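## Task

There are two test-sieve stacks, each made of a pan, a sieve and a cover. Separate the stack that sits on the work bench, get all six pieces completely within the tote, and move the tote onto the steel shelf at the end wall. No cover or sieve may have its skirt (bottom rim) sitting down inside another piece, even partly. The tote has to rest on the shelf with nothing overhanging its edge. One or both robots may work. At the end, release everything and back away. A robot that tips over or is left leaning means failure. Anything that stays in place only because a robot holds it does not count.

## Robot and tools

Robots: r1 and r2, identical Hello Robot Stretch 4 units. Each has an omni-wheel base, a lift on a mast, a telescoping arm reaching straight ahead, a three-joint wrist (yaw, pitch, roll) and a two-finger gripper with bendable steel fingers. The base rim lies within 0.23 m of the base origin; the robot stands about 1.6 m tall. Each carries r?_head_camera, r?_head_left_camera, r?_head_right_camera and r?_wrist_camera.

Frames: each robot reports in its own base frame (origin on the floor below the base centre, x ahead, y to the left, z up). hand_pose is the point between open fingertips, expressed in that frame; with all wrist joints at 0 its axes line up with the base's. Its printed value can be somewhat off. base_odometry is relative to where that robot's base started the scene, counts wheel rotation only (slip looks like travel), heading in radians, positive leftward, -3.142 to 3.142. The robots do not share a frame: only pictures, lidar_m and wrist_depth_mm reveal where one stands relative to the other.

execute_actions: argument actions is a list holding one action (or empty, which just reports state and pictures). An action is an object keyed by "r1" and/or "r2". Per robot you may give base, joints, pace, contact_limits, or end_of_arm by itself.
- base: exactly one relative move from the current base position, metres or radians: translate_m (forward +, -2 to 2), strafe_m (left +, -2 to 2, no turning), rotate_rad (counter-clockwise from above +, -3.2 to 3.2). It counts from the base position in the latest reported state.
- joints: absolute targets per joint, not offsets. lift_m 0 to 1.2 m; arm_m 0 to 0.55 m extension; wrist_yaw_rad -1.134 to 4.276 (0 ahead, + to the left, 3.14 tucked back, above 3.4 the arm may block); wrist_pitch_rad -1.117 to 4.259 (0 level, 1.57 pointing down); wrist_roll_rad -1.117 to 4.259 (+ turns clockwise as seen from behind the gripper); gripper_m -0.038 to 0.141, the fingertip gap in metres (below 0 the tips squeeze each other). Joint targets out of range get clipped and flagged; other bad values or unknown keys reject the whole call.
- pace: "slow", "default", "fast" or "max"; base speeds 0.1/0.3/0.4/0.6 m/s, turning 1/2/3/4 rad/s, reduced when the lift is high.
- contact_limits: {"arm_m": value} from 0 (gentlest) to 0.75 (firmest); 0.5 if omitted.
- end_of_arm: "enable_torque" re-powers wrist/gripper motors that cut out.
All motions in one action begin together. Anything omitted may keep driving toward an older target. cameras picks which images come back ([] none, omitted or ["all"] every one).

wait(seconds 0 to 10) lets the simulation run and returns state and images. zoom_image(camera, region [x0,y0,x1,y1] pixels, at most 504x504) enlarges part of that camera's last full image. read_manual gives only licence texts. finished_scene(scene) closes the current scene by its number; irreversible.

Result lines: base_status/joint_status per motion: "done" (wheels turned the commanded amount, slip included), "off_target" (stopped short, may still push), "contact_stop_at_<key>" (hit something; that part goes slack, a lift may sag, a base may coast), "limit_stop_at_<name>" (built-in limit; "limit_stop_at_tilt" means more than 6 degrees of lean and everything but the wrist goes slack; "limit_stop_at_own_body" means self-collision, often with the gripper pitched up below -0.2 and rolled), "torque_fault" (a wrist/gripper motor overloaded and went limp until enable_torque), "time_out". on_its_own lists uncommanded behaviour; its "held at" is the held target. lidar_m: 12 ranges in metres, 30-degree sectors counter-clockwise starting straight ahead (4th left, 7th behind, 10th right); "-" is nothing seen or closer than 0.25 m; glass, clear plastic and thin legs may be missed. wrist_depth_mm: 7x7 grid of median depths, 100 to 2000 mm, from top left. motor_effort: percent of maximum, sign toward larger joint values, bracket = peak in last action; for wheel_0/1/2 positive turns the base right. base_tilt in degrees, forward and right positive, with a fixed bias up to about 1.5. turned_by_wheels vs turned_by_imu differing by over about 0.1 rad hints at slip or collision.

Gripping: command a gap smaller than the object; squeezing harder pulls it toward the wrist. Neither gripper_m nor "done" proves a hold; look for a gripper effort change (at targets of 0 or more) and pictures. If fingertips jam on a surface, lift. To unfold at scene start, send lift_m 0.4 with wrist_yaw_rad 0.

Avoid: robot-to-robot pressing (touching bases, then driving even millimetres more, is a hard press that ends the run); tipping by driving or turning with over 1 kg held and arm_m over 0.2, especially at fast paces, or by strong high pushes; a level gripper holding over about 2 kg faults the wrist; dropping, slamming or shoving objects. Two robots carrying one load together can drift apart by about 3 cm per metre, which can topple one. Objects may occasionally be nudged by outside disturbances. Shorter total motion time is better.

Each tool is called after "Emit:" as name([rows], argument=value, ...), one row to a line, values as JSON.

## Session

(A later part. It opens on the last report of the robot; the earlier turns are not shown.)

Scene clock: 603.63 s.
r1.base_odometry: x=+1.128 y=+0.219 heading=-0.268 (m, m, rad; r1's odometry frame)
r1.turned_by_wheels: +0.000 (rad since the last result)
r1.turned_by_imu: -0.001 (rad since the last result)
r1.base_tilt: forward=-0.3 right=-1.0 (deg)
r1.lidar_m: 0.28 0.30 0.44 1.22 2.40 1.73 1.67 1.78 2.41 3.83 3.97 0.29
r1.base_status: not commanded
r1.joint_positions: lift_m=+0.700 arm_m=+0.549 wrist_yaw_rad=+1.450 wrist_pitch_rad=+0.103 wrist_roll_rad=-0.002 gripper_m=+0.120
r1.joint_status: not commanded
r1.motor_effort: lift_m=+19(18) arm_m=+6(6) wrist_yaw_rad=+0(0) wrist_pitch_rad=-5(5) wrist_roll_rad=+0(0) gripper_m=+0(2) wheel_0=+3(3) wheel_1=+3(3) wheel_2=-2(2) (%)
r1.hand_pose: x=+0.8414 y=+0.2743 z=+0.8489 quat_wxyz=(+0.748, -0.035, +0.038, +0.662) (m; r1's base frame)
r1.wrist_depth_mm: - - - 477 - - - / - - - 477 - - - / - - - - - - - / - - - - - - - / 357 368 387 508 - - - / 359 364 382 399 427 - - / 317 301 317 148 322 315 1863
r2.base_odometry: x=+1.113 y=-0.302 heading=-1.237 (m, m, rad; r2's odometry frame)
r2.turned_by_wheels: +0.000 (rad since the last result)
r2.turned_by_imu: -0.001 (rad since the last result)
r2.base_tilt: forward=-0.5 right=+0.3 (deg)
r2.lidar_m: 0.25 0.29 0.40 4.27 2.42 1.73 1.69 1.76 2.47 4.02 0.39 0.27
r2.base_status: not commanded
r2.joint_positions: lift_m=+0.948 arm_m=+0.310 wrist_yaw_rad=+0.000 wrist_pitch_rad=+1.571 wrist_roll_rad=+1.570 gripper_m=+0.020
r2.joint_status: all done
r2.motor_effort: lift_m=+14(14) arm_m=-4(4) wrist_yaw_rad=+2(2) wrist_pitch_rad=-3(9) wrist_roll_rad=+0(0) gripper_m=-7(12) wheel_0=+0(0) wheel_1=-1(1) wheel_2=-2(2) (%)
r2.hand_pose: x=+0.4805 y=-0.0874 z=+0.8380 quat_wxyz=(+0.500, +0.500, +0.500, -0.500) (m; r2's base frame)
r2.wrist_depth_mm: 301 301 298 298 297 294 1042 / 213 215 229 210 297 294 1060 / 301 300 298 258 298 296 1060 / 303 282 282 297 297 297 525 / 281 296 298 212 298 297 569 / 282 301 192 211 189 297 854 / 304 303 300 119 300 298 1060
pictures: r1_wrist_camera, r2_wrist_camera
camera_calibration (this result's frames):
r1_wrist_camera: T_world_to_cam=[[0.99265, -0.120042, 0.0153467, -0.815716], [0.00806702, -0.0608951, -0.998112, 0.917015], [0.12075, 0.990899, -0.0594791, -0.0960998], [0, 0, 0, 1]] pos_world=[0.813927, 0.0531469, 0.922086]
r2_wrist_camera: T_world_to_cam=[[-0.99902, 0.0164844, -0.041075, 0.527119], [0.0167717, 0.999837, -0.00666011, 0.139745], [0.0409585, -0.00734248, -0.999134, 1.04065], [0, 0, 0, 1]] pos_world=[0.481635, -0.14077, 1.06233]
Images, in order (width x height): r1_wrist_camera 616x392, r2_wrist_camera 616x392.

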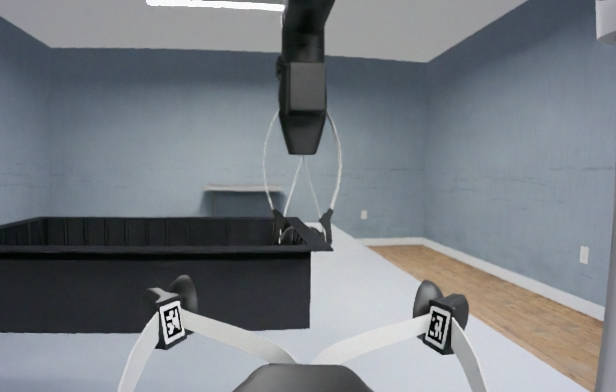

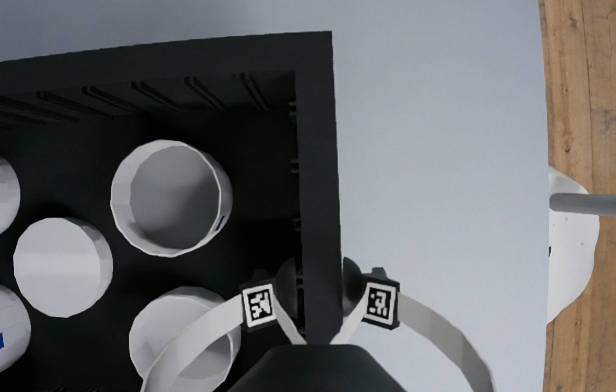

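Emit:
execute_actions([
  {"r2": {"joints": {"gripper_m": 0.045}, "pace": "default"}},
], cameras=[])

Emit:
execute_actions([
  {"r2": {"joints": {"lift_m": 0.936, "arm_m": 0.316}, "pace": "default"}},
], cameras=[])

Emit:
execute_actions([
  {"r2": {"joints": {"gripper_m": 0.015}, "pace": "default"}},
], cameras=["r2_wrist_camera", "r1_wrist_camera"])

Emit:
zoom_image(camera="r1_wrist_camera", region=[240, 170, 380, 290])

Scene clock: 611.77 s.
r1.base_odometry: x=+1.128 y=+0.219 heading=-0.268 (m, m, rad; r1's odometry frame)
r1.turned_by_wheels: +0.000 (rad since the last result)
r1.turned_by_imu: -0.001 (rad since the last result)
r1.base_tilt: forward=-0.3 right=-1.0 (deg)
r1.lidar_m: 0.29 0.31 0.44 1.22 2.39 1.76 1.67 1.73 2.40 3.83 3.97 0.31
r1.base_status: not commanded
r1.joint_positions: lift_m=+0.700 arm_m=+0.549 wrist_yaw_rad=+1.450 wrist_pitch_rad=+0.103 wrist_roll_rad=-0.002 gripper_m=+0.120
r1.joint_status: not commanded
r1.motor_effort: lift_m=+19(19) arm_m=+6(6) wrist_yaw_rad=+0(1) wrist_pitch_rad=-5(5) wrist_roll_rad=+0(1) gripper_m=-1(1) wheel_0=+3(2) wheel_1=+3(3) wheel_2=-2(2) (%)
r1.hand_pose: x=+0.8414 y=+0.2743 z=+0.8489 quat_wxyz=(+0.748, -0.035, +0.038, +0.662) (m; r1's base frame)
r1.wrist_depth_mm: - - - 477 - - - / - - - 477 - - - / - - - - - - - / - - - - - - - / 359 368 384 496 - - - / 357 364 379 394 427 - - / 319 301 319 148 322 317 1863
r2.base_odometry: x=+1.113 y=-0.302 heading=-1.237 (m, m, rad; r2's odometry frame)
r2.turned_by_wheels: +0.000 (rad since the last result)
r2.turned_by_imu: -0.001 (rad since the last result)
r2.base_tilt: forward=-0.5 right=+0.4 (deg)
r2.lidar_m: 0.27 0.26 0.40 4.25 2.38 1.77 1.64 1.76 2.46 4.02 0.41 0.25
r2.base_status: not commanded
r2.joint_positions: lift_m=+0.948 arm_m=+0.310 wrist_yaw_rad=+0.000 wrist_pitch_rad=+1.570 wrist_roll_rad=+1.570 gripper_m=+0.045
r2.joint_status: all done
r2.motor_effort: lift_m=+14(14) arm_m=-4(4) wrist_yaw_rad=+3(2) wrist_pitch_rad=-3(4) wrist_roll_rad=+1(0) gripper_m=-3(7) wheel_0=+0(0) wheel_1=+0(0) wheel_2=-2(2) (%)
r2.hand_pose: x=+0.4807 y=-0.0874 z=+0.8380 quat_wxyz=(+0.500, +0.500, +0.500, -0.500) (m; r2's base frame)
r2.wrist_depth_mm: 304 303 300 298 297 294 1060 / 215 215 229 211 298 296 1060 / 304 300 298 257 298 297 668 / 303 283 282 298 298 297 525 / 282 297 300 222 300 298 564 / 283 303 197 213 191 300 569 / 306 303 300 121 300 298 1060
pictures: none
No camera images: the call's "cameras" was empty. Leave "cameras" out to get every camera's image.

Scene clock: 612.47 s.
r1.base_odometry: x=+1.128 y=+0.219 heading=-0.268 (m, m, rad; r1's odometry frame)
r1.turned_by_wheels: +0.000 (rad since the last result)
r1.turned_by_imu: +0.000 (rad since the last result)
r1.base_tilt: forward=-0.4 right=-1.0 (deg)
r1.lidar_m: 0.27 0.31 0.43 1.22 2.39 1.72 1.66 1.74 2.41 3.81 3.99 0.31
r1.base_status: not commanded
r1.joint_positions: lift_m=+0.700 arm_m=+0.549 wrist_yaw_rad=+1.450 wrist_pitch_rad=+0.103 wrist_roll_rad=-0.002 gripper_m=+0.120
r1.joint_status: not commanded
r1.motor_effort: lift_m=+18(18) arm_m=+6(5) wrist_yaw_rad=+1(0) wrist_pitch_rad=-6(6) wrist_roll_rad=-1(1) gripper_m=-2(1) wheel_0=+2(3) wheel_1=+3(3) wheel_2=-2(2) (%)
r1.hand_pose: x=+0.8414 y=+0.2743 z=+0.8489 quat_wxyz=(+0.748, -0.035, +0.038, +0.662) (m; r1's base frame)
r1.wrist_depth_mm: - - - - - - - / - - - 484 - - - / - - - - - - - / - - - - - - - / 357 370 384 496 - - - / 357 366 382 394 427 - - / 317 300 315 148 320 315 1808
r2.base_odometry: x=+1.113 y=-0.302 heading=-1.237 (m, m, rad; r2's odometry frame)
r2.turned_by_wheels: +0.000 (rad since the last result)
r2.turned_by_imu: +0.000 (rad since the last result)
r2.base_tilt: forward=-0.4 right=+0.3 (deg)
r2.lidar_m: 0.27 0.28 0.40 4.21 2.35 1.75 1.68 1.77 2.45 4.04 0.42 0.28
r2.base_status: not commanded
r2.joint_positions: lift_m=+0.936 arm_m=+0.315 wrist_yaw_rad=+0.000 wrist_pitch_rad=+1.570 wrist_roll_rad=+1.570 gripper_m=+0.045
r2.joint_status: all done
r2.motor_effort: lift_m=+13(15) arm_m=+4(9) wrist_yaw_rad=+2(1) wrist_pitch_rad=-2(3) wrist_roll_rad=+0(1) gripper_m=-7(3) wheel_0=+0(0) wheel_1=+0(1) wheel_2=-2(2) (%)
r2.hand_pose: x=+0.4863 y=-0.0874 z=+0.8260 quat_wxyz=(+0.500, +0.500, +0.500, -0.500) (m; r2's base frame)
r2.wrist_depth_mm: 291 290 200 198 285 283 654 / 203 213 229 198 286 283 283 / 290 289 287 259 285 285 283 / 291 271 270 286 287 286 283 / 270 278 287 216 289 286 285 / 270 291 197 200 191 286 286 / 294 290 287 121 289 286 286
pictures: none
No camera images: the call's "cameras" was empty. Leave "cameras" out to get every camera's image.

Scene clock: 613.53 s.
r1.base_odometry: x=+1.128 y=+0.219 heading=-0.268 (m, m, rad; r1's odometry frame)
r1.turned_by_wheels: +0.000 (rad since the last result)
r1.turned_by_imu: +0.000 (rad since the last result)
r1.base_tilt: forward=-0.4 right=-1.0 (deg)
r1.lidar_m: 0.29 0.28 0.42 1.27 2.37 1.77 1.68 1.74 2.40 3.83 3.98 0.30
r1.base_status: not commanded
r1.joint_positions: lift_m=+0.700 arm_m=+0.549 wrist_yaw_rad=+1.450 wrist_pitch_rad=+0.103 wrist_roll_rad=-0.002 gripper_m=+0.120
r1.joint_status: not commanded
r1.motor_effort: lift_m=+18(18) arm_m=+6(6) wrist_yaw_rad=+1(0) wrist_pitch_rad=-5(5) wrist_roll_rad=+0(1) gripper_m=-1(2) wheel_0=+3(3) wheel_1=+3(3) wheel_2=-2(2) (%)
r1.hand_pose: x=+0.8414 y=+0.2743 z=+0.8489 quat_wxyz=(+0.748, -0.035, +0.038, +0.662) (m; r1's base frame)
r1.wrist_depth_mm: - - - - - - - / - - - 484 - - - / - - - 504 - - - / - - - - - - - / 359 373 384 496 - - - / 357 368 377 397 424 - - / 319 300 317 148 322 315 1921
r2.base_odometry: x=+1.113 y=-0.302 heading=-1.237 (m, m, rad; r2's odometry frame)
r2.turned_by_wheels: +0.000 (rad since the last result)
r2.turned_by_imu: +0.000 (rad since the last result)
r2.base_tilt: forward=-0.5 right=+0.3 (deg)
r2.lidar_m: 0.25 0.25 0.38 4.28 2.36 1.75 1.67 1.78 2.46 4.03 0.38 0.28
r2.base_status: not commanded
r2.joint_positions: lift_m=+0.936 arm_m=+0.315 wrist_yaw_rad=+0.000 wrist_pitch_rad=+1.570 wrist_roll_rad=+1.570 gripper_m=+0.015
r2.joint_status: all done
r2.motor_effort: lift_m=+14(13) arm_m=+4(4) wrist_yaw_rad=+2(1) wrist_pitch_rad=+0(2) wrist_roll_rad=+0(0) gripper_m=-3(3) wheel_0=+0(0) wheel_1=+0(1) wheel_2=-2(2) (%)
r2.hand_pose: x=+0.4863 y=-0.0874 z=+0.8260 quat_wxyz=(+0.500, +0.500, +0.500, -0.500) (m; r2's base frame)
r2.wrist_depth_mm: 291 290 200 198 285 282 661 / 203 213 229 198 285 283 282 / 291 289 286 208 286 285 283 / 291 271 270 287 287 285 283 / 270 278 289 212 287 286 285 / 270 291 271 200 189 287 286 / 294 290 287 121 289 286 286
pictures: r1_wrist_camera, r2_wrist_camera
camera_calibration (this result's frames):
r1_wrist_camera: T_world_to_cam=[[0.99265, -0.120042, 0.0153468, -0.815716], [0.00806718, -0.0608949, -0.998112, 0.917015], [0.120749, 0.990899, -0.0594789, -0.0960998], [0, 0, 0, 1]] pos_world=[0.813927, 0.0531469, 0.922086]
r2_wrist_camera: T_world_to_cam=[[-0.998992, 0.0164526, -0.041754, 0.5329], [0.0167445, 0.999838, -0.00664885, 0.139573], [0.0416378, -0.00734129, -0.999106, 1.02812], [0, 0, 0, 1]] pos_world=[0.487217, -0.14077, 1.05038]
Images, in order (width x height): r1_wrist_camera 616x392, r2_wrist_camera 616x392.

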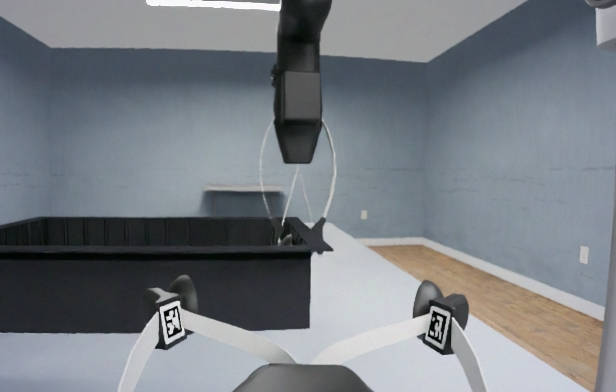

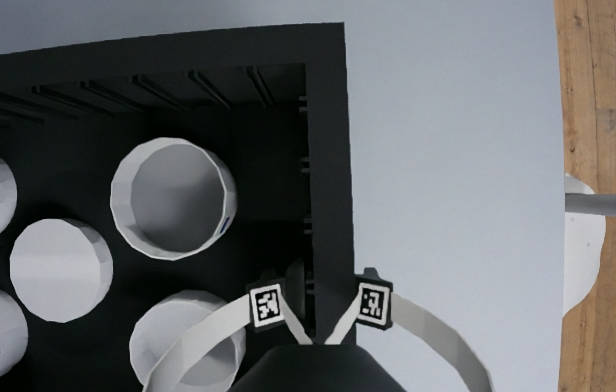

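Region (240, 170, 380, 290) of r1_wrist_camera's 616x392 image, scaled by 3.600; it fills the top 432 rows of this view, and the rest is white.

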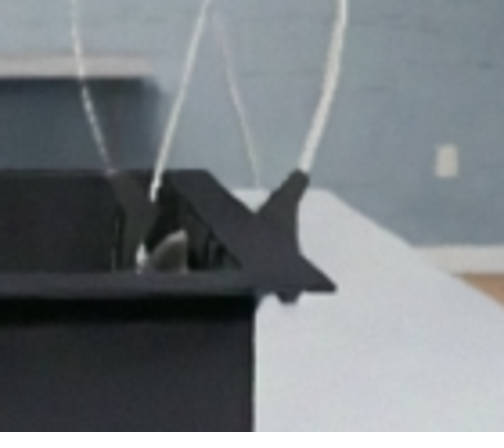

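Emit:
execute_actions([
  {"r2": {"joints": {"gripper_m": -0.01, "lift_m": 0.940}, "pace": "default"}},
], cameras=["r2_wrist_camera", "r1_wrist_camera"])

Emit:
zoom_image(camera="r1_wrist_camera", region=[240, 170, 380, 290])

Scene clock: 625.97 s.
r1.base_odometry: x=+1.128 y=+0.219 heading=-0.268 (m, m, rad; r1's odometry frame)
r1.turned_by_wheels: +0.000 (rad since the last result)
r1.turned_by_imu: -0.001 (rad since the last result)
r1.base_tilt: forward=-0.3 right=-1.0 (deg)
r1.lidar_m: 0.28 0.29 0.41 1.26 2.38 1.74 1.67 1.75 2.40 3.83 3.99 0.29
r1.base_status: not commanded
r1.joint_positions: lift_m=+0.700 arm_m=+0.549 wrist_yaw_rad=+1.450 wrist_pitch_rad=+0.103 wrist_roll_rad=-0.002 gripper_m=+0.120
r1.joint_status: not commanded
r1.motor_effort: lift_m=+18(18) arm_m=+6(6) wrist_yaw_rad=+0(0) wrist_pitch_rad=-5(5) wrist_roll_rad=-1(1) gripper_m=+0(1) wheel_0=+3(3) wheel_1=+3(3) wheel_2=-2(2) (%)
r1.hand_pose: x=+0.8414 y=+0.2743 z=+0.8489 quat_wxyz=(+0.748, -0.035, +0.038, +0.662) (m; r1's base frame)
r1.wrist_depth_mm: - - - - - - - / - - - 466 - - - / - - - - - - - / - - - - - - - / 359 370 384 477 - - - / 355 366 379 394 427 - - / 317 298 319 148 320 317 1863
r2.base_odometry: x=+1.113 y=-0.302 heading=-1.237 (m, m, rad; r2's odometry frame)
r2.turned_by_wheels: +0.000 (rad since the last result)
r2.turned_by_imu: -0.001 (rad since the last result)
r2.base_tilt: forward=-0.4 right=+0.3 (deg)
r2.lidar_m: 0.25 0.27 0.40 4.26 2.37 1.74 1.66 1.73 2.47 4.01 0.41 0.29
r2.base_status: not commanded
r2.joint_positions: lift_m=+0.940 arm_m=+0.315 wrist_yaw_rad=+0.000 wrist_pitch_rad=+1.569 wrist_roll_rad=+1.570 gripper_m=-0.010
r2.joint_status: all done
r2.motor_effort: lift_m=+22(21) arm_m=+5(4) wrist_yaw_rad=+1(2) wrist_pitch_rad=+3(3) wrist_roll_rad=+0(1) gripper_m=-16(16) wheel_0=+0(0) wheel_1=-1(1) wheel_2=-2(2) (%)
r2.hand_pose: x=+0.4867 y=-0.0874 z=+0.8293 quat_wxyz=(+0.501, +0.500, +0.500, -0.499) (m; r2's base frame)
r2.wrist_depth_mm: 294 291 198 196 287 285 661 / 203 216 231 196 287 286 285 / 291 287 285 196 289 286 286 / 291 270 268 283 287 289 286 / 270 278 286 210 291 287 287 / 271 291 185 198 185 289 287 / 294 289 287 119 290 289 668
pictures: r1_wrist_camera, r2_wrist_camera
camera_calibration (this result's frames):
r1_wrist_camera: T_world_to_cam=[[0.99265, -0.120042, 0.0153467, -0.815716], [0.00806705, -0.0608949, -0.998112, 0.917015], [0.120749, 0.990899, -0.0594789, -0.0960998], [0, 0, 0, 1]] pos_world=[0.813927, 0.0531469, 0.922086]
r2_wrist_camera: T_world_to_cam=[[-0.998935, 0.0161665, -0.0432049, 0.534661], [0.0164677, 0.999842, -0.00662476, 0.139702], [0.043091, -0.00732919, -0.999044, 1.03063], [0, 0, 0, 1]] pos_world=[0.487381, -0.14077, 1.05367]
Images, in order (width x height): r1_wrist_camera 616x392, r2_wrist_camera 616x392.

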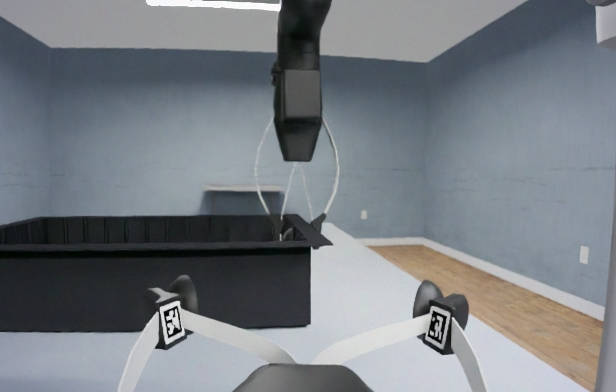

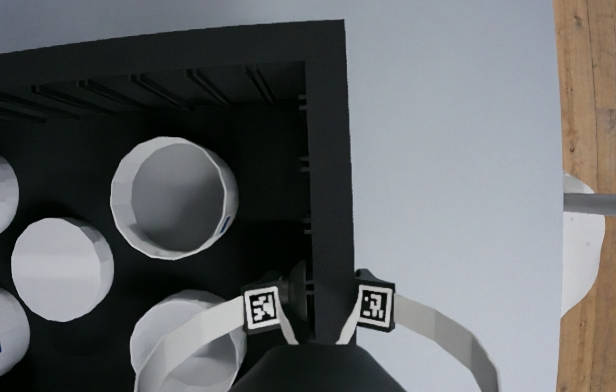

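Region (240, 170, 380, 290) of r1_wrist_camera's 616x392 image, scaled by 3.600; it fills the top 432 rows of this view, and the rest is white.

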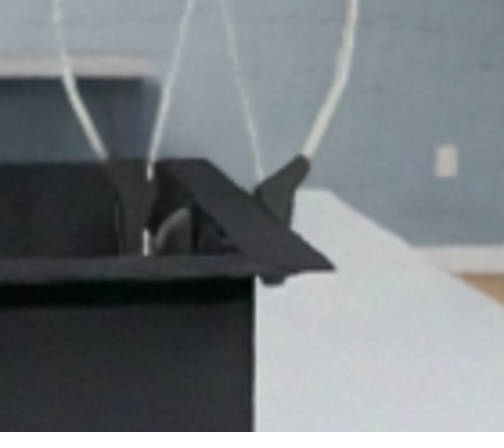

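Emit:
execute_actions([
  {"r1": {"joints": {"lift_m": 1.02, "wrist_yaw_rad": 3.14, "arm_m": 0.31, "gripper_m": 0.08}, "pace": "fast"}},
], cameras=[])

Emit:
execute_actions([
  {"r1": {"base": {"strafe_m": 0.465}, "joints": {"wrist_pitch_rad": 1.57, "wrist_roll_rad": 1.57}, "pace": "fast"}},
], cameras=["r1_wrist_camera", "r1_head_camera", "r2_head_camera"])

Scene clock: 646.53 s.
r1.base_odometry: x=+1.128 y=+0.219 heading=-0.268 (m, m, rad; r1's odometry frame)
r1.turned_by_wheels: +0.000 (rad since the last result)
r1.turned_by_imu: -0.001 (rad since the last result)
r1.base_tilt: forward=-0.4 right=-1.0 (deg)
r1.lidar_m: 0.29 0.29 0.39 1.21 2.37 1.75 1.65 1.71 2.42 3.82 3.96 0.31
r1.base_status: not commanded
r1.joint_positions: lift_m=+1.020 arm_m=+0.311 wrist_yaw_rad=+3.140 wrist_pitch_rad=+0.102 wrist_roll_rad=-0.002 gripper_m=+0.080
r1.joint_status: all done
r1.motor_effort: lift_m=+23(24) arm_m=-5(8) wrist_yaw_rad=+0(5) wrist_pitch_rad=-4(5) wrist_roll_rad=+0(1) gripper_m=-1(3) wheel_0=+3(2) wheel_1=+3(3) wheel_2=-2(2) (%)
r1.hand_pose: x=+0.1950 y=+0.0880 z=+1.1687 quat_wxyz=(+0.001, -0.051, -0.001, +0.999) (m; r1's base frame)
r1.wrist_depth_mm: - 131 - - - - - / - 132 241 - - - - / 124 136 241 - - - - / - 488 - - - - - / - - - - - - - / - - 215 - 219 - - / - - - 143 - - -
r2.base_odometry: x=+1.113 y=-0.302 heading=-1.237 (m, m, rad; r2's odometry frame)
r2.turned_by_wheels: +0.000 (rad since the last result)
r2.turned_by_imu: -0.001 (rad since the last result)
r2.base_tilt: forward=-0.4 right=+0.3 (deg)
r2.lidar_m: 0.25 0.30 0.40 4.24 2.38 1.77 1.68 1.77 2.45 4.02 0.41 0.29
r2.base_status: not commanded
r2.joint_positions: lift_m=+0.940 arm_m=+0.315 wrist_yaw_rad=+0.000 wrist_pitch_rad=+1.569 wrist_roll_rad=+1.570 gripper_m=-0.010
r2.joint_status: not commanded
r2.motor_effort: lift_m=+22(22) arm_m=+4(4) wrist_yaw_rad=+0(0) wrist_pitch_rad=+2(3) wrist_roll_rad=+1(0) gripper_m=-15(15) wheel_0=+0(0) wheel_1=-1(1) wheel_2=-2(2) (%)
r2.hand_pose: x=+0.4867 y=-0.0874 z=+0.8293 quat_wxyz=(+0.501, +0.500, +0.500, -0.499) (m; r2's base frame)
r2.wrist_depth_mm: 294 291 197 195 287 285 661 / 204 216 231 196 287 286 285 / 291 289 285 211 289 286 286 / 290 270 268 283 290 287 286 / 270 277 286 210 290 289 287 / 270 290 185 198 185 289 287 / 294 289 286 119 291 290 676
pictures: none
No camera images: the call's "cameras" was empty. Leave "cameras" out to get every camera's image.

Scene clock: 649.17 s.
r1.base_odometry: x=+1.251 y=+0.668 heading=-0.268 (m, m, rad; r1's odometry frame)
r1.turned_by_wheels: +0.000 (rad since the last result)
r1.turned_by_imu: +0.001 (rad since the last result)
r1.base_tilt: forward=-0.4 right=-1.0 (deg)
r1.lidar_m: 0.28 0.31 0.40 4.00 2.37 1.77 1.68 1.77 2.41 4.29 0.45 0.31
r1.base_status: done
r1.joint_positions: lift_m=+1.020 arm_m=+0.311 wrist_yaw_rad=+3.140 wrist_pitch_rad=+1.570 wrist_roll_rad=+1.570 gripper_m=+0.080
r1.joint_status: all done
r1.motor_effort: lift_m=+23(23) arm_m=-5(5) wrist_yaw_rad=-1(0) wrist_pitch_rad=+4(10) wrist_roll_rad=+0(8) gripper_m=-2(2) wheel_0=+3(13) wheel_1=+0(11) wheel_2=+0(1) (%)
r1.hand_pose: x=+0.4817 y=+0.0874 z=+0.9096 quat_wxyz=(+0.500, -0.500, +0.500, +0.500) (m; r1's base frame)
r1.wrist_depth_mm: 1118 1182 379 379 382 379 379 / 1138 1138 377 379 379 377 377 / 1160 379 375 310 312 314 314 / 1118 375 375 368 351 368 366 / 891 373 370 368 364 343 364 / 917 373 216 364 218 343 364 / 1060 368 364 143 338 362 362
r2.base_odometry: x=+1.113 y=-0.302 heading=-1.237 (m, m, rad; r2's odometry frame)
r2.turned_by_wheels: +0.000 (rad since the last result)
r2.turned_by_imu: -0.001 (rad since the last result)
r2.base_tilt: forward=-0.5 right=+0.3 (deg)
r2.lidar_m: 0.27 0.28 0.39 4.26 2.39 1.77 1.67 1.77 2.51 4.03 0.41 0.28
r2.base_status: not commanded
r2.joint_positions: lift_m=+0.940 arm_m=+0.315 wrist_yaw_rad=+0.000 wrist_pitch_rad=+1.569 wrist_roll_rad=+1.570 gripper_m=-0.010
r2.joint_status: not commanded
r2.motor_effort: lift_m=+22(22) arm_m=+4(4) wrist_yaw_rad=+1(1) wrist_pitch_rad=+2(3) wrist_roll_rad=+0(1) gripper_m=-14(18) wheel_0=+0(0) wheel_1=-1(1) wheel_2=-2(2) (%)
r2.hand_pose: x=+0.4867 y=-0.0874 z=+0.8293 quat_wxyz=(+0.501, +0.500, +0.500, -0.499) (m; r2's base frame)
r2.wrist_depth_mm: 294 291 198 195 287 286 661 / 203 216 231 195 287 285 285 / 291 287 285 211 290 286 285 / 291 271 268 285 289 289 286 / 268 277 286 210 290 289 287 / 271 290 185 197 185 287 287 / 296 289 286 120 291 289 676
pictures: r1_head_camera, r1_wrist_camera, r2_head_camera
camera_calibration (this result's frames):
r1_wrist_camera: T_world_to_cam=[[0.999918, 0.0128291, -0.000472393, -0.482679], [0.0127969, -0.998992, -0.0430215, 0.180113], [-0.00102384, 0.0430119, -0.999074, 1.13228], [0, 0, 0, 1]] pos_world=[0.481494, 0.137423, 1.13875]
Images, in order (width x height): r1_head_camera 420x560, r1_wrist_camera 616x392, r2_head_camera 420x560.

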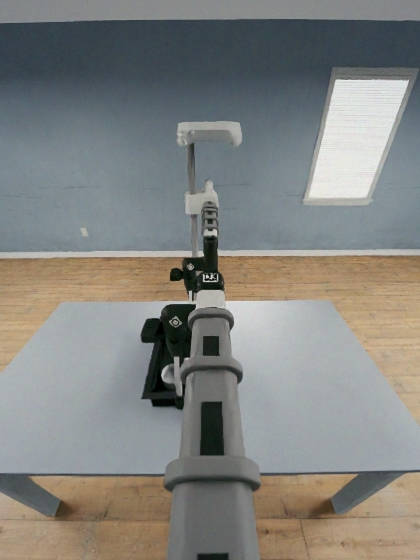

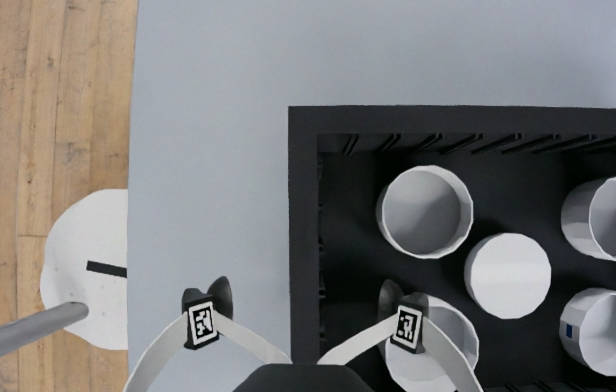

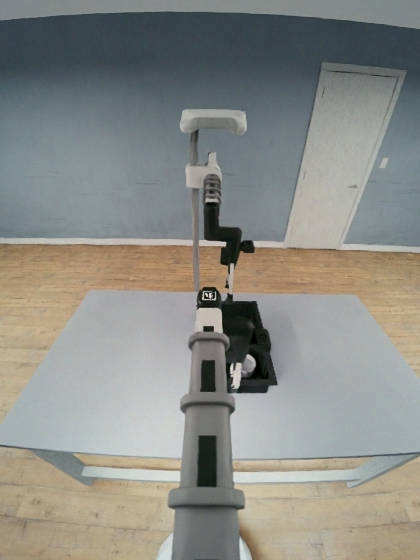

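Emit:
execute_actions([
  {"r1": {"joints": {"lift_m": 0.937, "arm_m": 0.318, "gripper_m": 0.06}, "pace": "default"}},
], cameras=[])

Emit:
execute_actions([
  {"r1": {"joints": {"gripper_m": 0.015}, "pace": "default"}},
], cameras=["r1_wrist_camera", "r1_head_left_camera"])

Scene clock: 669.03 s.
r1.base_odometry: x=+1.251 y=+0.668 heading=-0.268 (m, m, rad; r1's odometry frame)
r1.turned_by_wheels: +0.000 (rad since the last result)
r1.turned_by_imu: -0.001 (rad since the last result)
r1.base_tilt: forward=-0.4 right=-1.0 (deg)
r1.lidar_m: 0.29 0.32 0.43 4.01 2.37 1.73 1.66 1.75 2.40 4.28 0.43 0.31
r1.base_status: not commanded
r1.joint_positions: lift_m=+0.937 arm_m=+0.317 wrist_yaw_rad=+3.140 wrist_pitch_rad=+1.570 wrist_roll_rad=+1.570 gripper_m=+0.060
r1.joint_status: all done
r1.motor_effort: lift_m=+18(21) arm_m=+6(9) wrist_yaw_rad=-1(0) wrist_pitch_rad=+2(3) wrist_roll_rad=+2(1) gripper_m=-3(4) wheel_0=+2(3) wheel_1=+0(0) wheel_2=+0(0) (%)
r1.hand_pose: x=+0.4878 y=+0.0874 z=+0.8269 quat_wxyz=(+0.500, -0.500, +0.500, +0.500) (m; r1's base frame)
r1.wrist_depth_mm: 1078 297 296 298 298 298 296 / 1042 294 294 206 206 205 204 / 1042 293 291 205 289 271 287 / 1025 290 291 204 272 270 287 / 831 290 291 202 283 268 262 / 809 289 213 283 224 282 260 / 1025 283 283 144 252 256 281
r2.base_odometry: x=+1.113 y=-0.302 heading=-1.237 (m, m, rad; r2's odometry frame)
r2.turned_by_wheels: +0.000 (rad since the last result)
r2.turned_by_imu: -0.001 (rad since the last result)
r2.base_tilt: forward=-0.5 right=+0.4 (deg)
r2.lidar_m: 0.25 0.26 0.40 4.26 2.38 1.75 1.65 1.76 2.44 4.02 0.40 0.30
r2.base_status: not commanded
r2.joint_positions: lift_m=+0.940 arm_m=+0.315 wrist_yaw_rad=+0.000 wrist_pitch_rad=+1.569 wrist_roll_rad=+1.570 gripper_m=-0.010
r2.joint_status: not commanded
r2.motor_effort: lift_m=+22(22) arm_m=+4(4) wrist_yaw_rad=+1(2) wrist_pitch_rad=+1(2) wrist_roll_rad=+0(0) gripper_m=-15(15) wheel_0=+0(0) wheel_1=-1(0) wheel_2=-2(1) (%)
r2.hand_pose: x=+0.4867 y=-0.0874 z=+0.8293 quat_wxyz=(+0.501, +0.500, +0.500, -0.499) (m; r2's base frame)
r2.wrist_depth_mm: 294 291 198 196 287 285 661 / 203 216 231 196 289 286 286 / 290 289 286 211 289 287 286 / 291 270 268 283 289 287 286 / 270 277 286 210 290 287 287 / 271 290 185 198 185 289 287 / 294 287 286 119 291 289 676
pictures: none
No camera images: the call's "cameras" was empty. Leave "cameras" out to get every camera's image.

Scene clock: 670.27 s.
r1.base_odometry: x=+1.251 y=+0.668 heading=-0.268 (m, m, rad; r1's odometry frame)
r1.turned_by_wheels: +0.000 (rad since the last result)
r1.turned_by_imu: +0.000 (rad since the last result)
r1.base_tilt: forward=-0.4 right=-1.0 (deg)
r1.lidar_m: 0.27 0.30 0.42 3.97 2.39 1.75 1.66 1.76 2.44 4.29 0.44 0.30
r1.base_status: not commanded
r1.joint_positions: lift_m=+0.937 arm_m=+0.317 wrist_yaw_rad=+3.140 wrist_pitch_rad=+1.570 wrist_roll_rad=+1.570 gripper_m=+0.015
r1.joint_status: all done
r1.motor_effort: lift_m=+18(19) arm_m=+6(5) wrist_yaw_rad=+0(1) wrist_pitch_rad=+3(3) wrist_roll_rad=+1(0) gripper_m=-4(6) wheel_0=+3(3) wheel_1=+0(0) wheel_2=+0(0) (%)
r1.hand_pose: x=+0.4878 y=+0.0874 z=+0.8269 quat_wxyz=(+0.500, -0.500, +0.500, +0.500) (m; r1's base frame)
r1.wrist_depth_mm: 1098 296 298 298 296 298 297 / 1042 294 296 206 206 205 205 / 1042 294 294 204 287 270 287 / 1060 291 290 204 270 267 286 / 809 287 287 203 285 267 262 / 809 286 285 201 283 281 259 / 1025 285 185 153 180 257 281
r2.base_odometry: x=+1.113 y=-0.302 heading=-1.237 (m, m, rad; r2's odometry frame)
r2.turned_by_wheels: +0.000 (rad since the last result)
r2.turned_by_imu: +0.000 (rad since the last result)
r2.base_tilt: forward=-0.5 right=+0.3 (deg)
r2.lidar_m: 0.25 0.29 0.37 4.26 2.38 1.72 1.67 1.78 2.47 4.03 0.42 0.28
r2.base_status: not commanded
r2.joint_positions: lift_m=+0.940 arm_m=+0.315 wrist_yaw_rad=+0.000 wrist_pitch_rad=+1.569 wrist_roll_rad=+1.570 gripper_m=-0.010
r2.joint_status: not commanded
r2.motor_effort: lift_m=+22(22) arm_m=+4(4) wrist_yaw_rad=+0(0) wrist_pitch_rad=+2(2) wrist_roll_rad=+1(0) gripper_m=-11(19) wheel_0=+0(0) wheel_1=-1(1) wheel_2=-2(2) (%)
r2.hand_pose: x=+0.4867 y=-0.0874 z=+0.8293 quat_wxyz=(+0.501, +0.500, +0.500, -0.499) (m; r2's base frame)
r2.wrist_depth_mm: 293 291 197 196 286 286 661 / 203 216 231 196 289 287 285 / 291 287 286 210 289 287 286 / 293 270 268 283 289 289 286 / 270 277 286 210 290 287 287 / 271 290 185 198 185 289 287 / 293 287 286 120 291 290 668
pictures: r1_head_left_camera, r1_wrist_camera
camera_calibration (this result's frames):
r1_wrist_camera: T_world_to_cam=[[0.999917, 0.0129015, -0.000333291, -0.488961], [0.0128752, -0.998991, -0.0430194, 0.17644], [-0.000887967, 0.0430115, -0.999074, 1.04966], [0, 0, 0, 1]] pos_world=[0.487581, 0.137423, 1.05612]
Images, in order (width x height): r1_head_left_camera 420x672, r1_wrist_camera 616x392.

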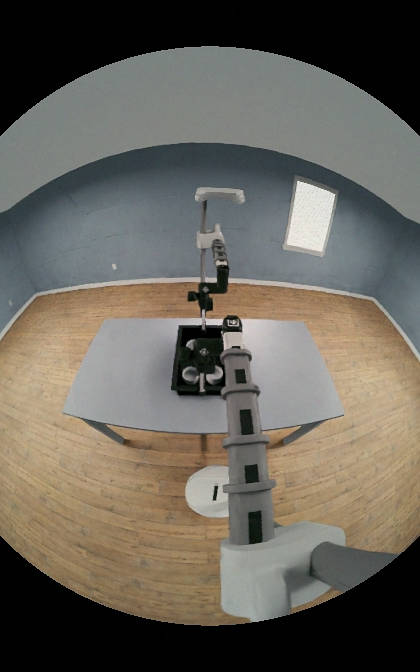

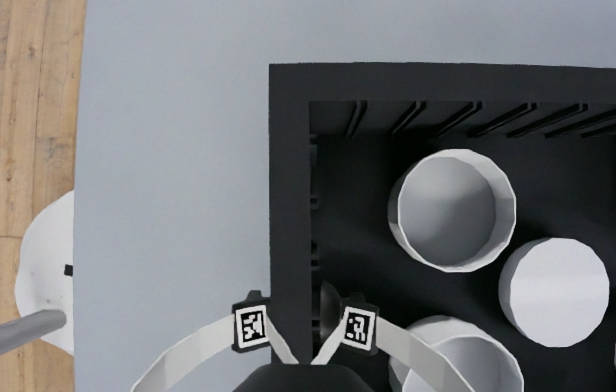

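Emit:
execute_actions([
  {"r1": {"joints": {"gripper_m": -0.012, "lift_m": 0.941}, "pace": "default"}},
], cameras=[])

Emit:
execute_actions([
  {"r1": {"joints": {"lift_m": 0.981}, "pace": "slow"}, "r2": {"joints": {"lift_m": 0.980}, "pace": "slow"}},
], cameras=["r1_wrist_camera", "r2_wrist_camera", "r1_head_left_camera", "r2_head_right_camera"])

Scene clock: 677.20 s.
r1.base_odometry: x=+1.251 y=+0.668 heading=-0.268 (m, m, rad; r1's odometry frame)
r1.turned_by_wheels: +0.000 (rad since the last result)
r1.turned_by_imu: -0.001 (rad since the last result)
r1.base_tilt: forward=-0.4 right=-1.0 (deg)
r1.lidar_m: 0.26 0.32 0.43 4.02 2.37 1.75 1.68 1.75 2.42 4.30 0.43 0.32
r1.base_status: not commanded
r1.joint_positions: lift_m=+0.941 arm_m=+0.317 wrist_yaw_rad=+3.140 wrist_pitch_rad=+1.571 wrist_roll_rad=+1.570 gripper_m=-0.011
r1.joint_status: all done
r1.motor_effort: lift_m=+26(28) arm_m=+6(6) wrist_yaw_rad=-1(1) wrist_pitch_rad=+0(0) wrist_roll_rad=+1(1) gripper_m=-19(20) wheel_0=+3(3) wheel_1=+0(0) wheel_2=+0(0) (%)
r1.hand_pose: x=+0.4881 y=+0.0874 z=+0.8303 quat_wxyz=(+0.500, -0.500, +0.500, +0.500) (m; r1's base frame)
r1.wrist_depth_mm: 1060 298 297 298 301 300 300 / 1042 298 298 201 201 202 202 / 1042 294 297 200 285 267 286 / 1025 296 291 198 267 266 285 / 820 290 290 197 282 266 260 / 809 289 289 195 281 281 259 / 1025 287 236 164 184 249 279
r2.base_odometry: x=+1.113 y=-0.302 heading=-1.237 (m, m, rad; r2's odometry frame)
r2.turned_by_wheels: +0.000 (rad since the last result)
r2.turned_by_imu: -0.001 (rad since the last result)
r2.base_tilt: forward=-0.5 right=+0.3 (deg)
r2.lidar_m: 0.25 0.28 0.40 4.25 2.43 1.76 1.67 1.77 2.46 4.00 0.37 0.26
r2.base_status: not commanded
r2.joint_positions: lift_m=+0.940 arm_m=+0.315 wrist_yaw_rad=+0.000 wrist_pitch_rad=+1.569 wrist_roll_rad=+1.570 gripper_m=-0.010
r2.joint_status: not commanded
r2.motor_effort: lift_m=+22(22) arm_m=+4(4) wrist_yaw_rad=+1(1) wrist_pitch_rad=+3(1) wrist_roll_rad=+0(0) gripper_m=-15(13) wheel_0=+0(0) wheel_1=+0(1) wheel_2=-2(2) (%)
r2.hand_pose: x=+0.4867 y=-0.0874 z=+0.8293 quat_wxyz=(+0.501, +0.500, +0.500, -0.499) (m; r2's base frame)
r2.wrist_depth_mm: 294 244 196 195 287 285 661 / 202 213 231 195 287 287 285 / 287 285 283 196 289 287 285 / 287 267 267 283 290 287 286 / 266 283 286 210 290 289 287 / 266 287 186 198 186 289 287 / 291 286 286 119 291 289 676
pictures: none
No camera images: the call's "cameras" was empty. Leave "cameras" out to get every camera's image.

Scene clock: 678.37 s.
r1.base_odometry: x=+1.251 y=+0.668 heading=-0.268 (m, m, rad; r1's odometry frame)
r1.turned_by_wheels: +0.000 (rad since the last result)
r1.turned_by_imu: +0.000 (rad since the last result)
r1.base_tilt: forward=-0.4 right=-1.0 (deg)
r1.lidar_m: 0.28 0.31 0.42 4.02 2.38 1.75 1.66 1.76 2.41 4.29 0.42 0.30
r1.base_status: not commanded
r1.joint_positions: lift_m=+0.981 arm_m=+0.317 wrist_yaw_rad=+3.140 wrist_pitch_rad=+1.571 wrist_roll_rad=+1.570 gripper_m=-0.011
r1.joint_status: all done
r1.motor_effort: lift_m=+26(30) arm_m=+6(6) wrist_yaw_rad=-2(0) wrist_pitch_rad=+0(1) wrist_roll_rad=+1(2) gripper_m=-20(18) wheel_0=+3(3) wheel_1=+0(0) wheel_2=+0(0) (%)
r1.hand_pose: x=+0.4881 y=+0.0874 z=+0.8703 quat_wxyz=(+0.500, -0.500, +0.500, +0.500) (m; r1's base frame)
r1.wrist_depth_mm: 1078 338 340 340 338 342 340 / 1118 338 336 200 202 202 202 / 1098 336 334 199 283 267 286 / 1078 332 332 198 267 266 285 / 878 329 330 197 283 265 260 / 854 329 329 196 281 279 258 / 1042 327 255 163 183 248 279
r2.base_odometry: x=+1.113 y=-0.302 heading=-1.237 (m, m, rad; r2's odometry frame)
r2.turned_by_wheels: +0.000 (rad since the last result)
r2.turned_by_imu: +0.000 (rad since the last result)
r2.base_tilt: forward=-0.5 right=+0.3 (deg)
r2.lidar_m: 0.26 0.28 0.39 4.24 2.39 1.75 1.68 1.77 2.45 4.03 0.40 0.28
r2.base_status: not commanded
r2.joint_positions: lift_m=+0.979 arm_m=+0.315 wrist_yaw_rad=+0.000 wrist_pitch_rad=+1.569 wrist_roll_rad=+1.570 gripper_m=-0.010
r2.joint_status: all done
r2.motor_effort: lift_m=+23(24) arm_m=+4(4) wrist_yaw_rad=+1(1) wrist_pitch_rad=+3(3) wrist_roll_rad=+1(1) gripper_m=-11(14) wheel_0=+0(0) wheel_1=-1(0) wheel_2=-2(2) (%)
r2.hand_pose: x=+0.4867 y=-0.0874 z=+0.8692 quat_wxyz=(+0.501, +0.500, +0.500, -0.499) (m; r2's base frame)
r2.wrist_depth_mm: 334 264 196 195 327 325 1078 / 202 214 233 195 329 325 1078 / 286 285 283 196 329 325 1098 / 287 267 268 283 329 327 878 / 266 285 285 211 330 329 866 / 266 287 186 198 186 329 991 / 290 286 285 119 332 329 1098
pictures: r1_head_left_camera, r1_wrist_camera, r2_head_right_camera, r2_wrist_camera
camera_calibration (this result's frames):
r1_wrist_camera: T_world_to_cam=[[0.999916, 0.0129208, 0.00089205, -0.490378], [0.0129472, -0.998991, -0.0430015, 0.17825], [0.000335538, 0.0430094, -0.999075, 1.0924], [0, 0, 0, 1]] pos_world=[0.487662, 0.137422, 1.09949]
r2_wrist_camera: T_world_to_cam=[[-0.998935, 0.0161664, -0.043205, 0.536387], [0.0164676, 0.999842, -0.00662476, 0.139966], [0.0430911, -0.00732919, -0.999044, 1.07048], [0, 0, 0, 1]] pos_world=[0.487383, -0.14077, 1.09356]
Images, in order (width x height): r1_head_left_camera 420x672, r1_wrist_camera 616x392, r2_head_right_camera 420x672, r2_wrist_camera 616x392.

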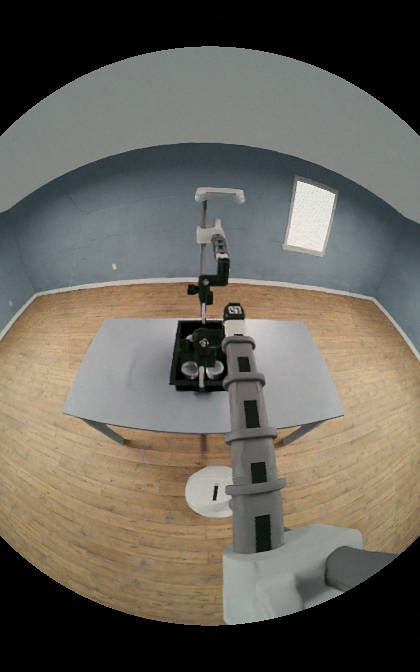

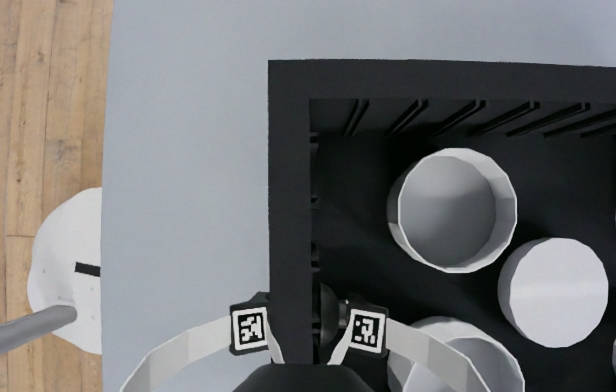

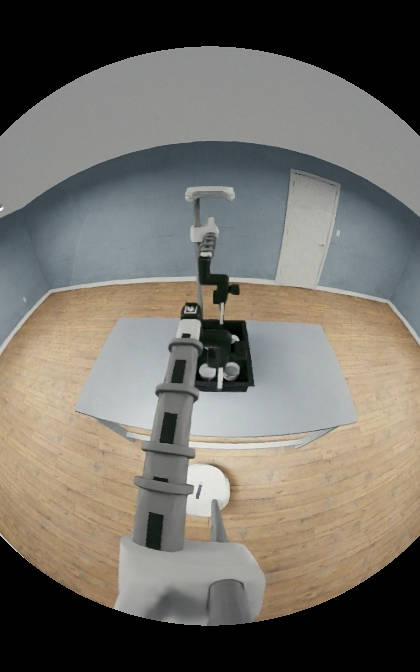

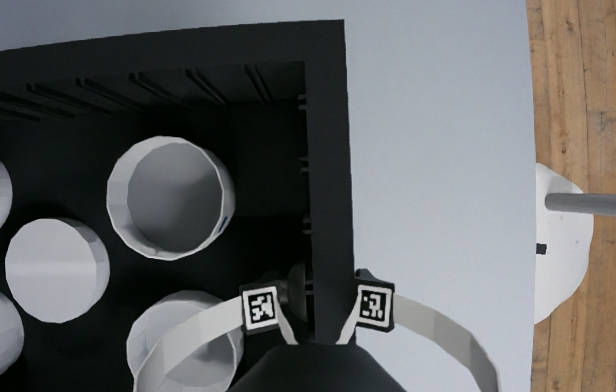

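Emit:
execute_actions([
  {"r1": {"base": {"strafe_m": 1.0}, "pace": "default"}, "r2": {"base": {"strafe_m": -1.0}, "pace": "default"}},
], cameras=["r1_wrist_camera", "r2_wrist_camera", "r1_head_camera", "r2_head_camera"])

Scene clock: 697.80 s.
r1.base_odometry: x=+1.516 y=+1.632 heading=-0.268 (m, m, rad; r1's odometry frame)
r1.turned_by_wheels: +0.000 (rad since the last result)
r1.turned_by_imu: +0.001 (rad since the last result)
r1.base_tilt: forward=-0.4 right=-1.0 (deg)
r1.lidar_m: 0.44 0.51 3.14 3.02 2.40 1.71 1.65 1.77 2.44 1.24 0.44 0.33
r1.base_status: done
r1.joint_positions: lift_m=+0.981 arm_m=+0.317 wrist_yaw_rad=+3.140 wrist_pitch_rad=+1.570 wrist_roll_rad=+1.570 gripper_m=-0.011
r1.joint_status: not commanded
r1.motor_effort: lift_m=+25(26) arm_m=+6(6) wrist_yaw_rad=-3(2) wrist_pitch_rad=+3(0) wrist_roll_rad=+1(1) gripper_m=-19(19) wheel_0=+0(9) wheel_1=+2(11) wheel_2=+0(1) (%)
r1.hand_pose: x=+0.4877 y=+0.0874 z=+0.8703 quat_wxyz=(+0.500, -0.500, +0.500, +0.500) (m; r1's base frame)
r1.wrist_depth_mm: 1078 1118 1098 1098 1098 1118 1078 / 1098 1098 1098 200 201 201 202 / 1098 1098 1098 200 287 266 286 / 1078 904 1060 198 267 265 283 / 891 854 1060 197 281 265 262 / 854 866 946 195 279 279 258 / 1060 842 477 158 181 254 278
r2.base_odometry: x=+0.169 y=-0.630 heading=-1.237 (m, m, rad; r2's odometry frame)
r2.turned_by_wheels: +0.000 (rad since the last result)
r2.turned_by_imu: -0.002 (rad since the last result)
r2.base_tilt: forward=-0.4 right=+0.4 (deg)
r2.lidar_m: 0.44 0.31 0.39 1.17 2.37 1.73 1.67 1.76 2.46 3.01 3.14 0.51
r2.base_status: done
r2.joint_positions: lift_m=+0.980 arm_m=+0.315 wrist_yaw_rad=+0.000 wrist_pitch_rad=+1.571 wrist_roll_rad=+1.570 gripper_m=-0.010
r2.joint_status: not commanded
r2.motor_effort: lift_m=+22(23) arm_m=+4(4) wrist_yaw_rad=+2(1) wrist_pitch_rad=-1(3) wrist_roll_rad=+0(1) gripper_m=-12(16) wheel_0=-1(9) wheel_1=+2(10) wheel_2=-2(1) (%)
r2.hand_pose: x=+0.4862 y=-0.0874 z=+0.8693 quat_wxyz=(+0.500, +0.500, +0.500, -0.500) (m; r2's base frame)
r2.wrist_depth_mm: 1138 647 195 195 1098 1098 1078 / 203 216 231 196 1098 1098 1098 / 285 283 283 262 1118 1098 1098 / 287 267 267 283 1118 878 878 / 265 283 285 209 1098 878 891 / 265 289 185 198 183 891 1008 / 289 286 285 120 820 1098 1098
pictures: r1_head_camera, r1_wrist_camera, r2_head_camera, r2_wrist_camera
camera_calibration (this result's frames):
r1_wrist_camera: T_world_to_cam=[[0.999909, 0.0134741, -0.00032006, -0.488974], [0.0134478, -0.998984, -0.0430192, 0.178027], [-0.000899379, 0.043011, -0.999074, 1.09303], [0, 0, 0, 1]] pos_world=[0.487518, 0.137422, 1.09952]
r2_wrist_camera: T_world_to_cam=[[-0.999007, 0.0163085, -0.0414589, 0.534408], [0.0165982, 0.99984, -0.00665374, 0.139937], [0.0413437, -0.00733528, -0.999118, 1.0715], [0, 0, 0, 1]] pos_world=[0.487254, -0.14077, 1.09365]
Images, in order (width x height): r1_head_camera 420x560, r1_wrist_camera 616x392, r2_head_camera 420x560, r2_wrist_camera 616x392.

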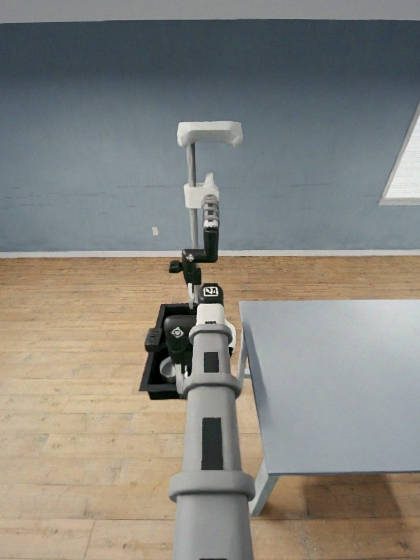

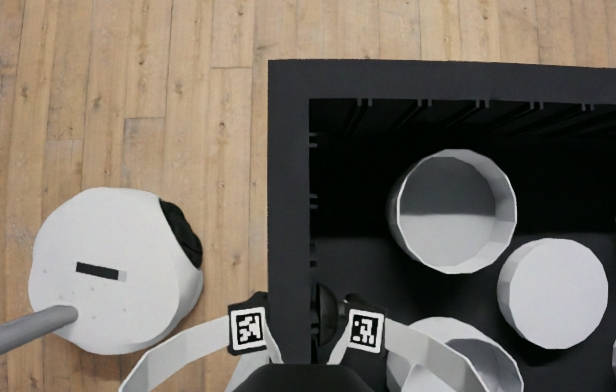

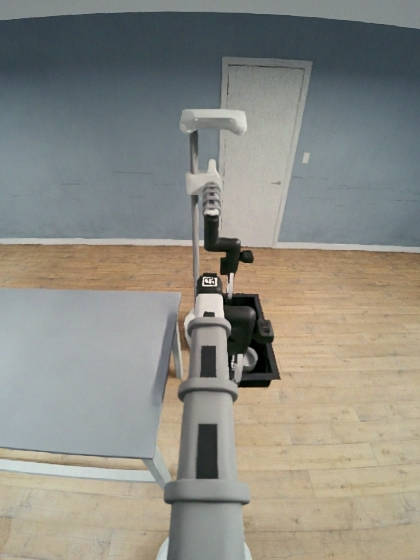

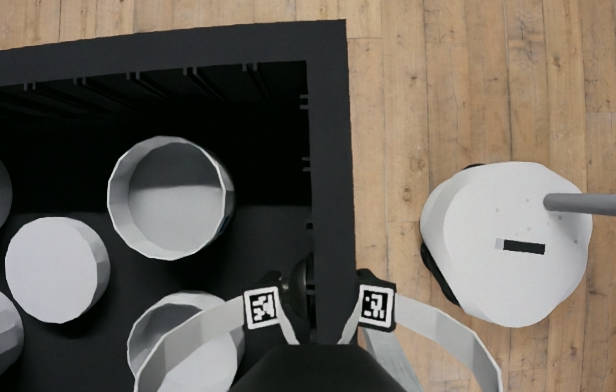

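Emit:
execute_actions([
  {"r1": {"base": {"strafe_m": 2.0}, "pace": "fast"}, "r2": {"base": {"strafe_m": -2.0}, "pace": "fast"}},
], cameras=["r1_wrist_camera", "r2_wrist_camera", "r1_head_left_camera", "r2_head_right_camera"])

Scene clock: 709.30 s.
r1.base_odometry: x=+2.044 y=+3.561 heading=-0.267 (m, m, rad; r1's odometry frame)
r1.turned_by_wheels: +0.000 (rad since the last result)
r1.turned_by_imu: +0.004 (rad since the last result)
r1.base_tilt: forward=-0.4 right=-1.0 (deg)
r1.lidar_m: 0.46 0.49 1.02 1.03 1.51 1.75 1.66 1.74 2.42 2.19 2.27 3.16
r1.base_status: done
r1.joint_positions: lift_m=+0.981 arm_m=+0.317 wrist_yaw_rad=+3.140 wrist_pitch_rad=+1.571 wrist_roll_rad=+1.570 gripper_m=-0.011
r1.joint_status: not commanded
r1.motor_effort: lift_m=+25(25) arm_m=+6(6) wrist_yaw_rad=-3(3) wrist_pitch_rad=-1(1) wrist_roll_rad=+2(2) gripper_m=-18(18) wheel_0=+0(8) wheel_1=+2(12) wheel_2=+0(2) (%)
r1.hand_pose: x=+0.4881 y=+0.0874 z=+0.8704 quat_wxyz=(+0.500, -0.500, +0.500, +0.500) (m; r1's base frame)
r1.wrist_depth_mm: 1098 1098 1098 1098 1098 1118 1098 / 1098 1098 1098 201 201 202 202 / 1078 1078 1078 239 283 266 286 / 1078 931 1078 198 266 265 285 / 878 891 1078 196 282 264 260 / 866 866 931 195 281 281 259 / 1060 878 627 163 182 255 279
r2.base_odometry: x=-1.721 y=-1.284 heading=-1.237 (m, m, rad; r2's odometry frame)
r2.turned_by_wheels: +0.000 (rad since the last result)
r2.turned_by_imu: -0.002 (rad since the last result)
r2.base_tilt: forward=-0.4 right=+0.3 (deg)
r2.lidar_m: 0.44 3.13 2.23 2.16 2.38 1.74 1.69 1.75 1.50 1.00 1.02 0.49
r2.base_status: done
r2.joint_positions: lift_m=+0.980 arm_m=+0.315 wrist_yaw_rad=+0.000 wrist_pitch_rad=+1.569 wrist_roll_rad=+1.570 gripper_m=-0.010
r2.joint_status: not commanded
r2.motor_effort: lift_m=+23(22) arm_m=+4(4) wrist_yaw_rad=+2(2) wrist_pitch_rad=+2(4) wrist_roll_rad=+0(1) gripper_m=-14(10) wheel_0=-1(11) wheel_1=+0(6) wheel_2=-1(3) (%)
r2.hand_pose: x=+0.4865 y=-0.0874 z=+0.8693 quat_wxyz=(+0.501, +0.500, +0.500, -0.499) (m; r2's base frame)
r2.wrist_depth_mm: 1118 654 196 195 1118 1078 1098 / 204 218 233 195 1098 1098 1078 / 286 283 283 263 1098 1098 1078 / 287 267 267 283 1118 878 878 / 265 285 285 209 1118 891 878 / 266 287 185 197 186 878 991 / 290 286 286 119 1118 1098 1098
pictures: r1_head_left_camera, r1_wrist_camera, r2_head_right_camera, r2_wrist_camera
camera_calibration (this result's frames):
r1_wrist_camera: T_world_to_cam=[[0.999908, 0.0135066, 0.000856052, -0.49034], [0.0135309, -0.998983, -0.043002, 0.177967], [0.00027437, 0.0430096, -0.999075, 1.09247], [0, 0, 0, 1]] pos_world=[0.487587, 0.137422, 1.09953]
r2_wrist_camera: T_world_to_cam=[[-0.998963, 0.0163311, -0.0425077, 0.535604], [0.0166278, 0.99984, -0.00663634, 0.139902], [0.0423925, -0.00733626, -0.999074, 1.07095], [0, 0, 0, 1]] pos_world=[0.487322, -0.14077, 1.09365]
Images, in order (width x height): r1_head_left_camera 420x672, r1_wrist_camera 616x392, r2_head_right_camera 420x672, r2_wrist_camera 616x392.

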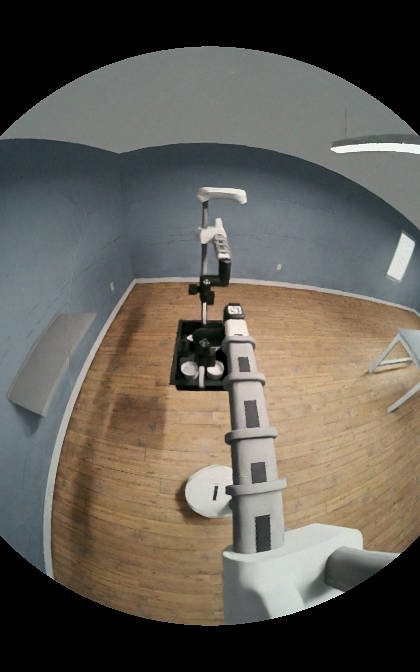

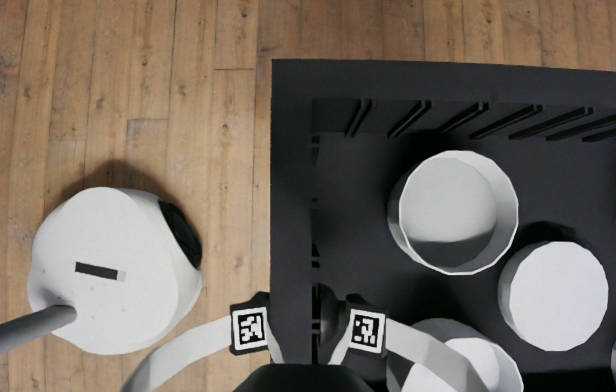

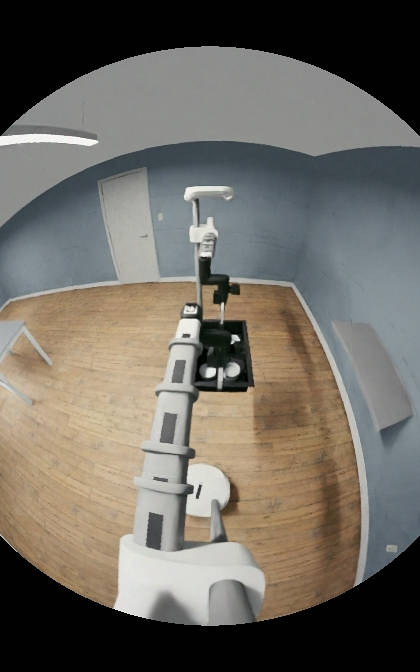

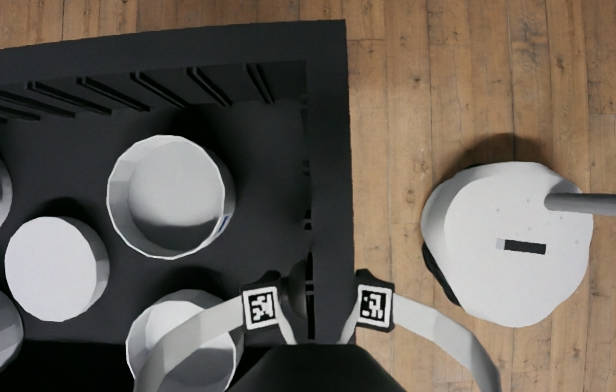

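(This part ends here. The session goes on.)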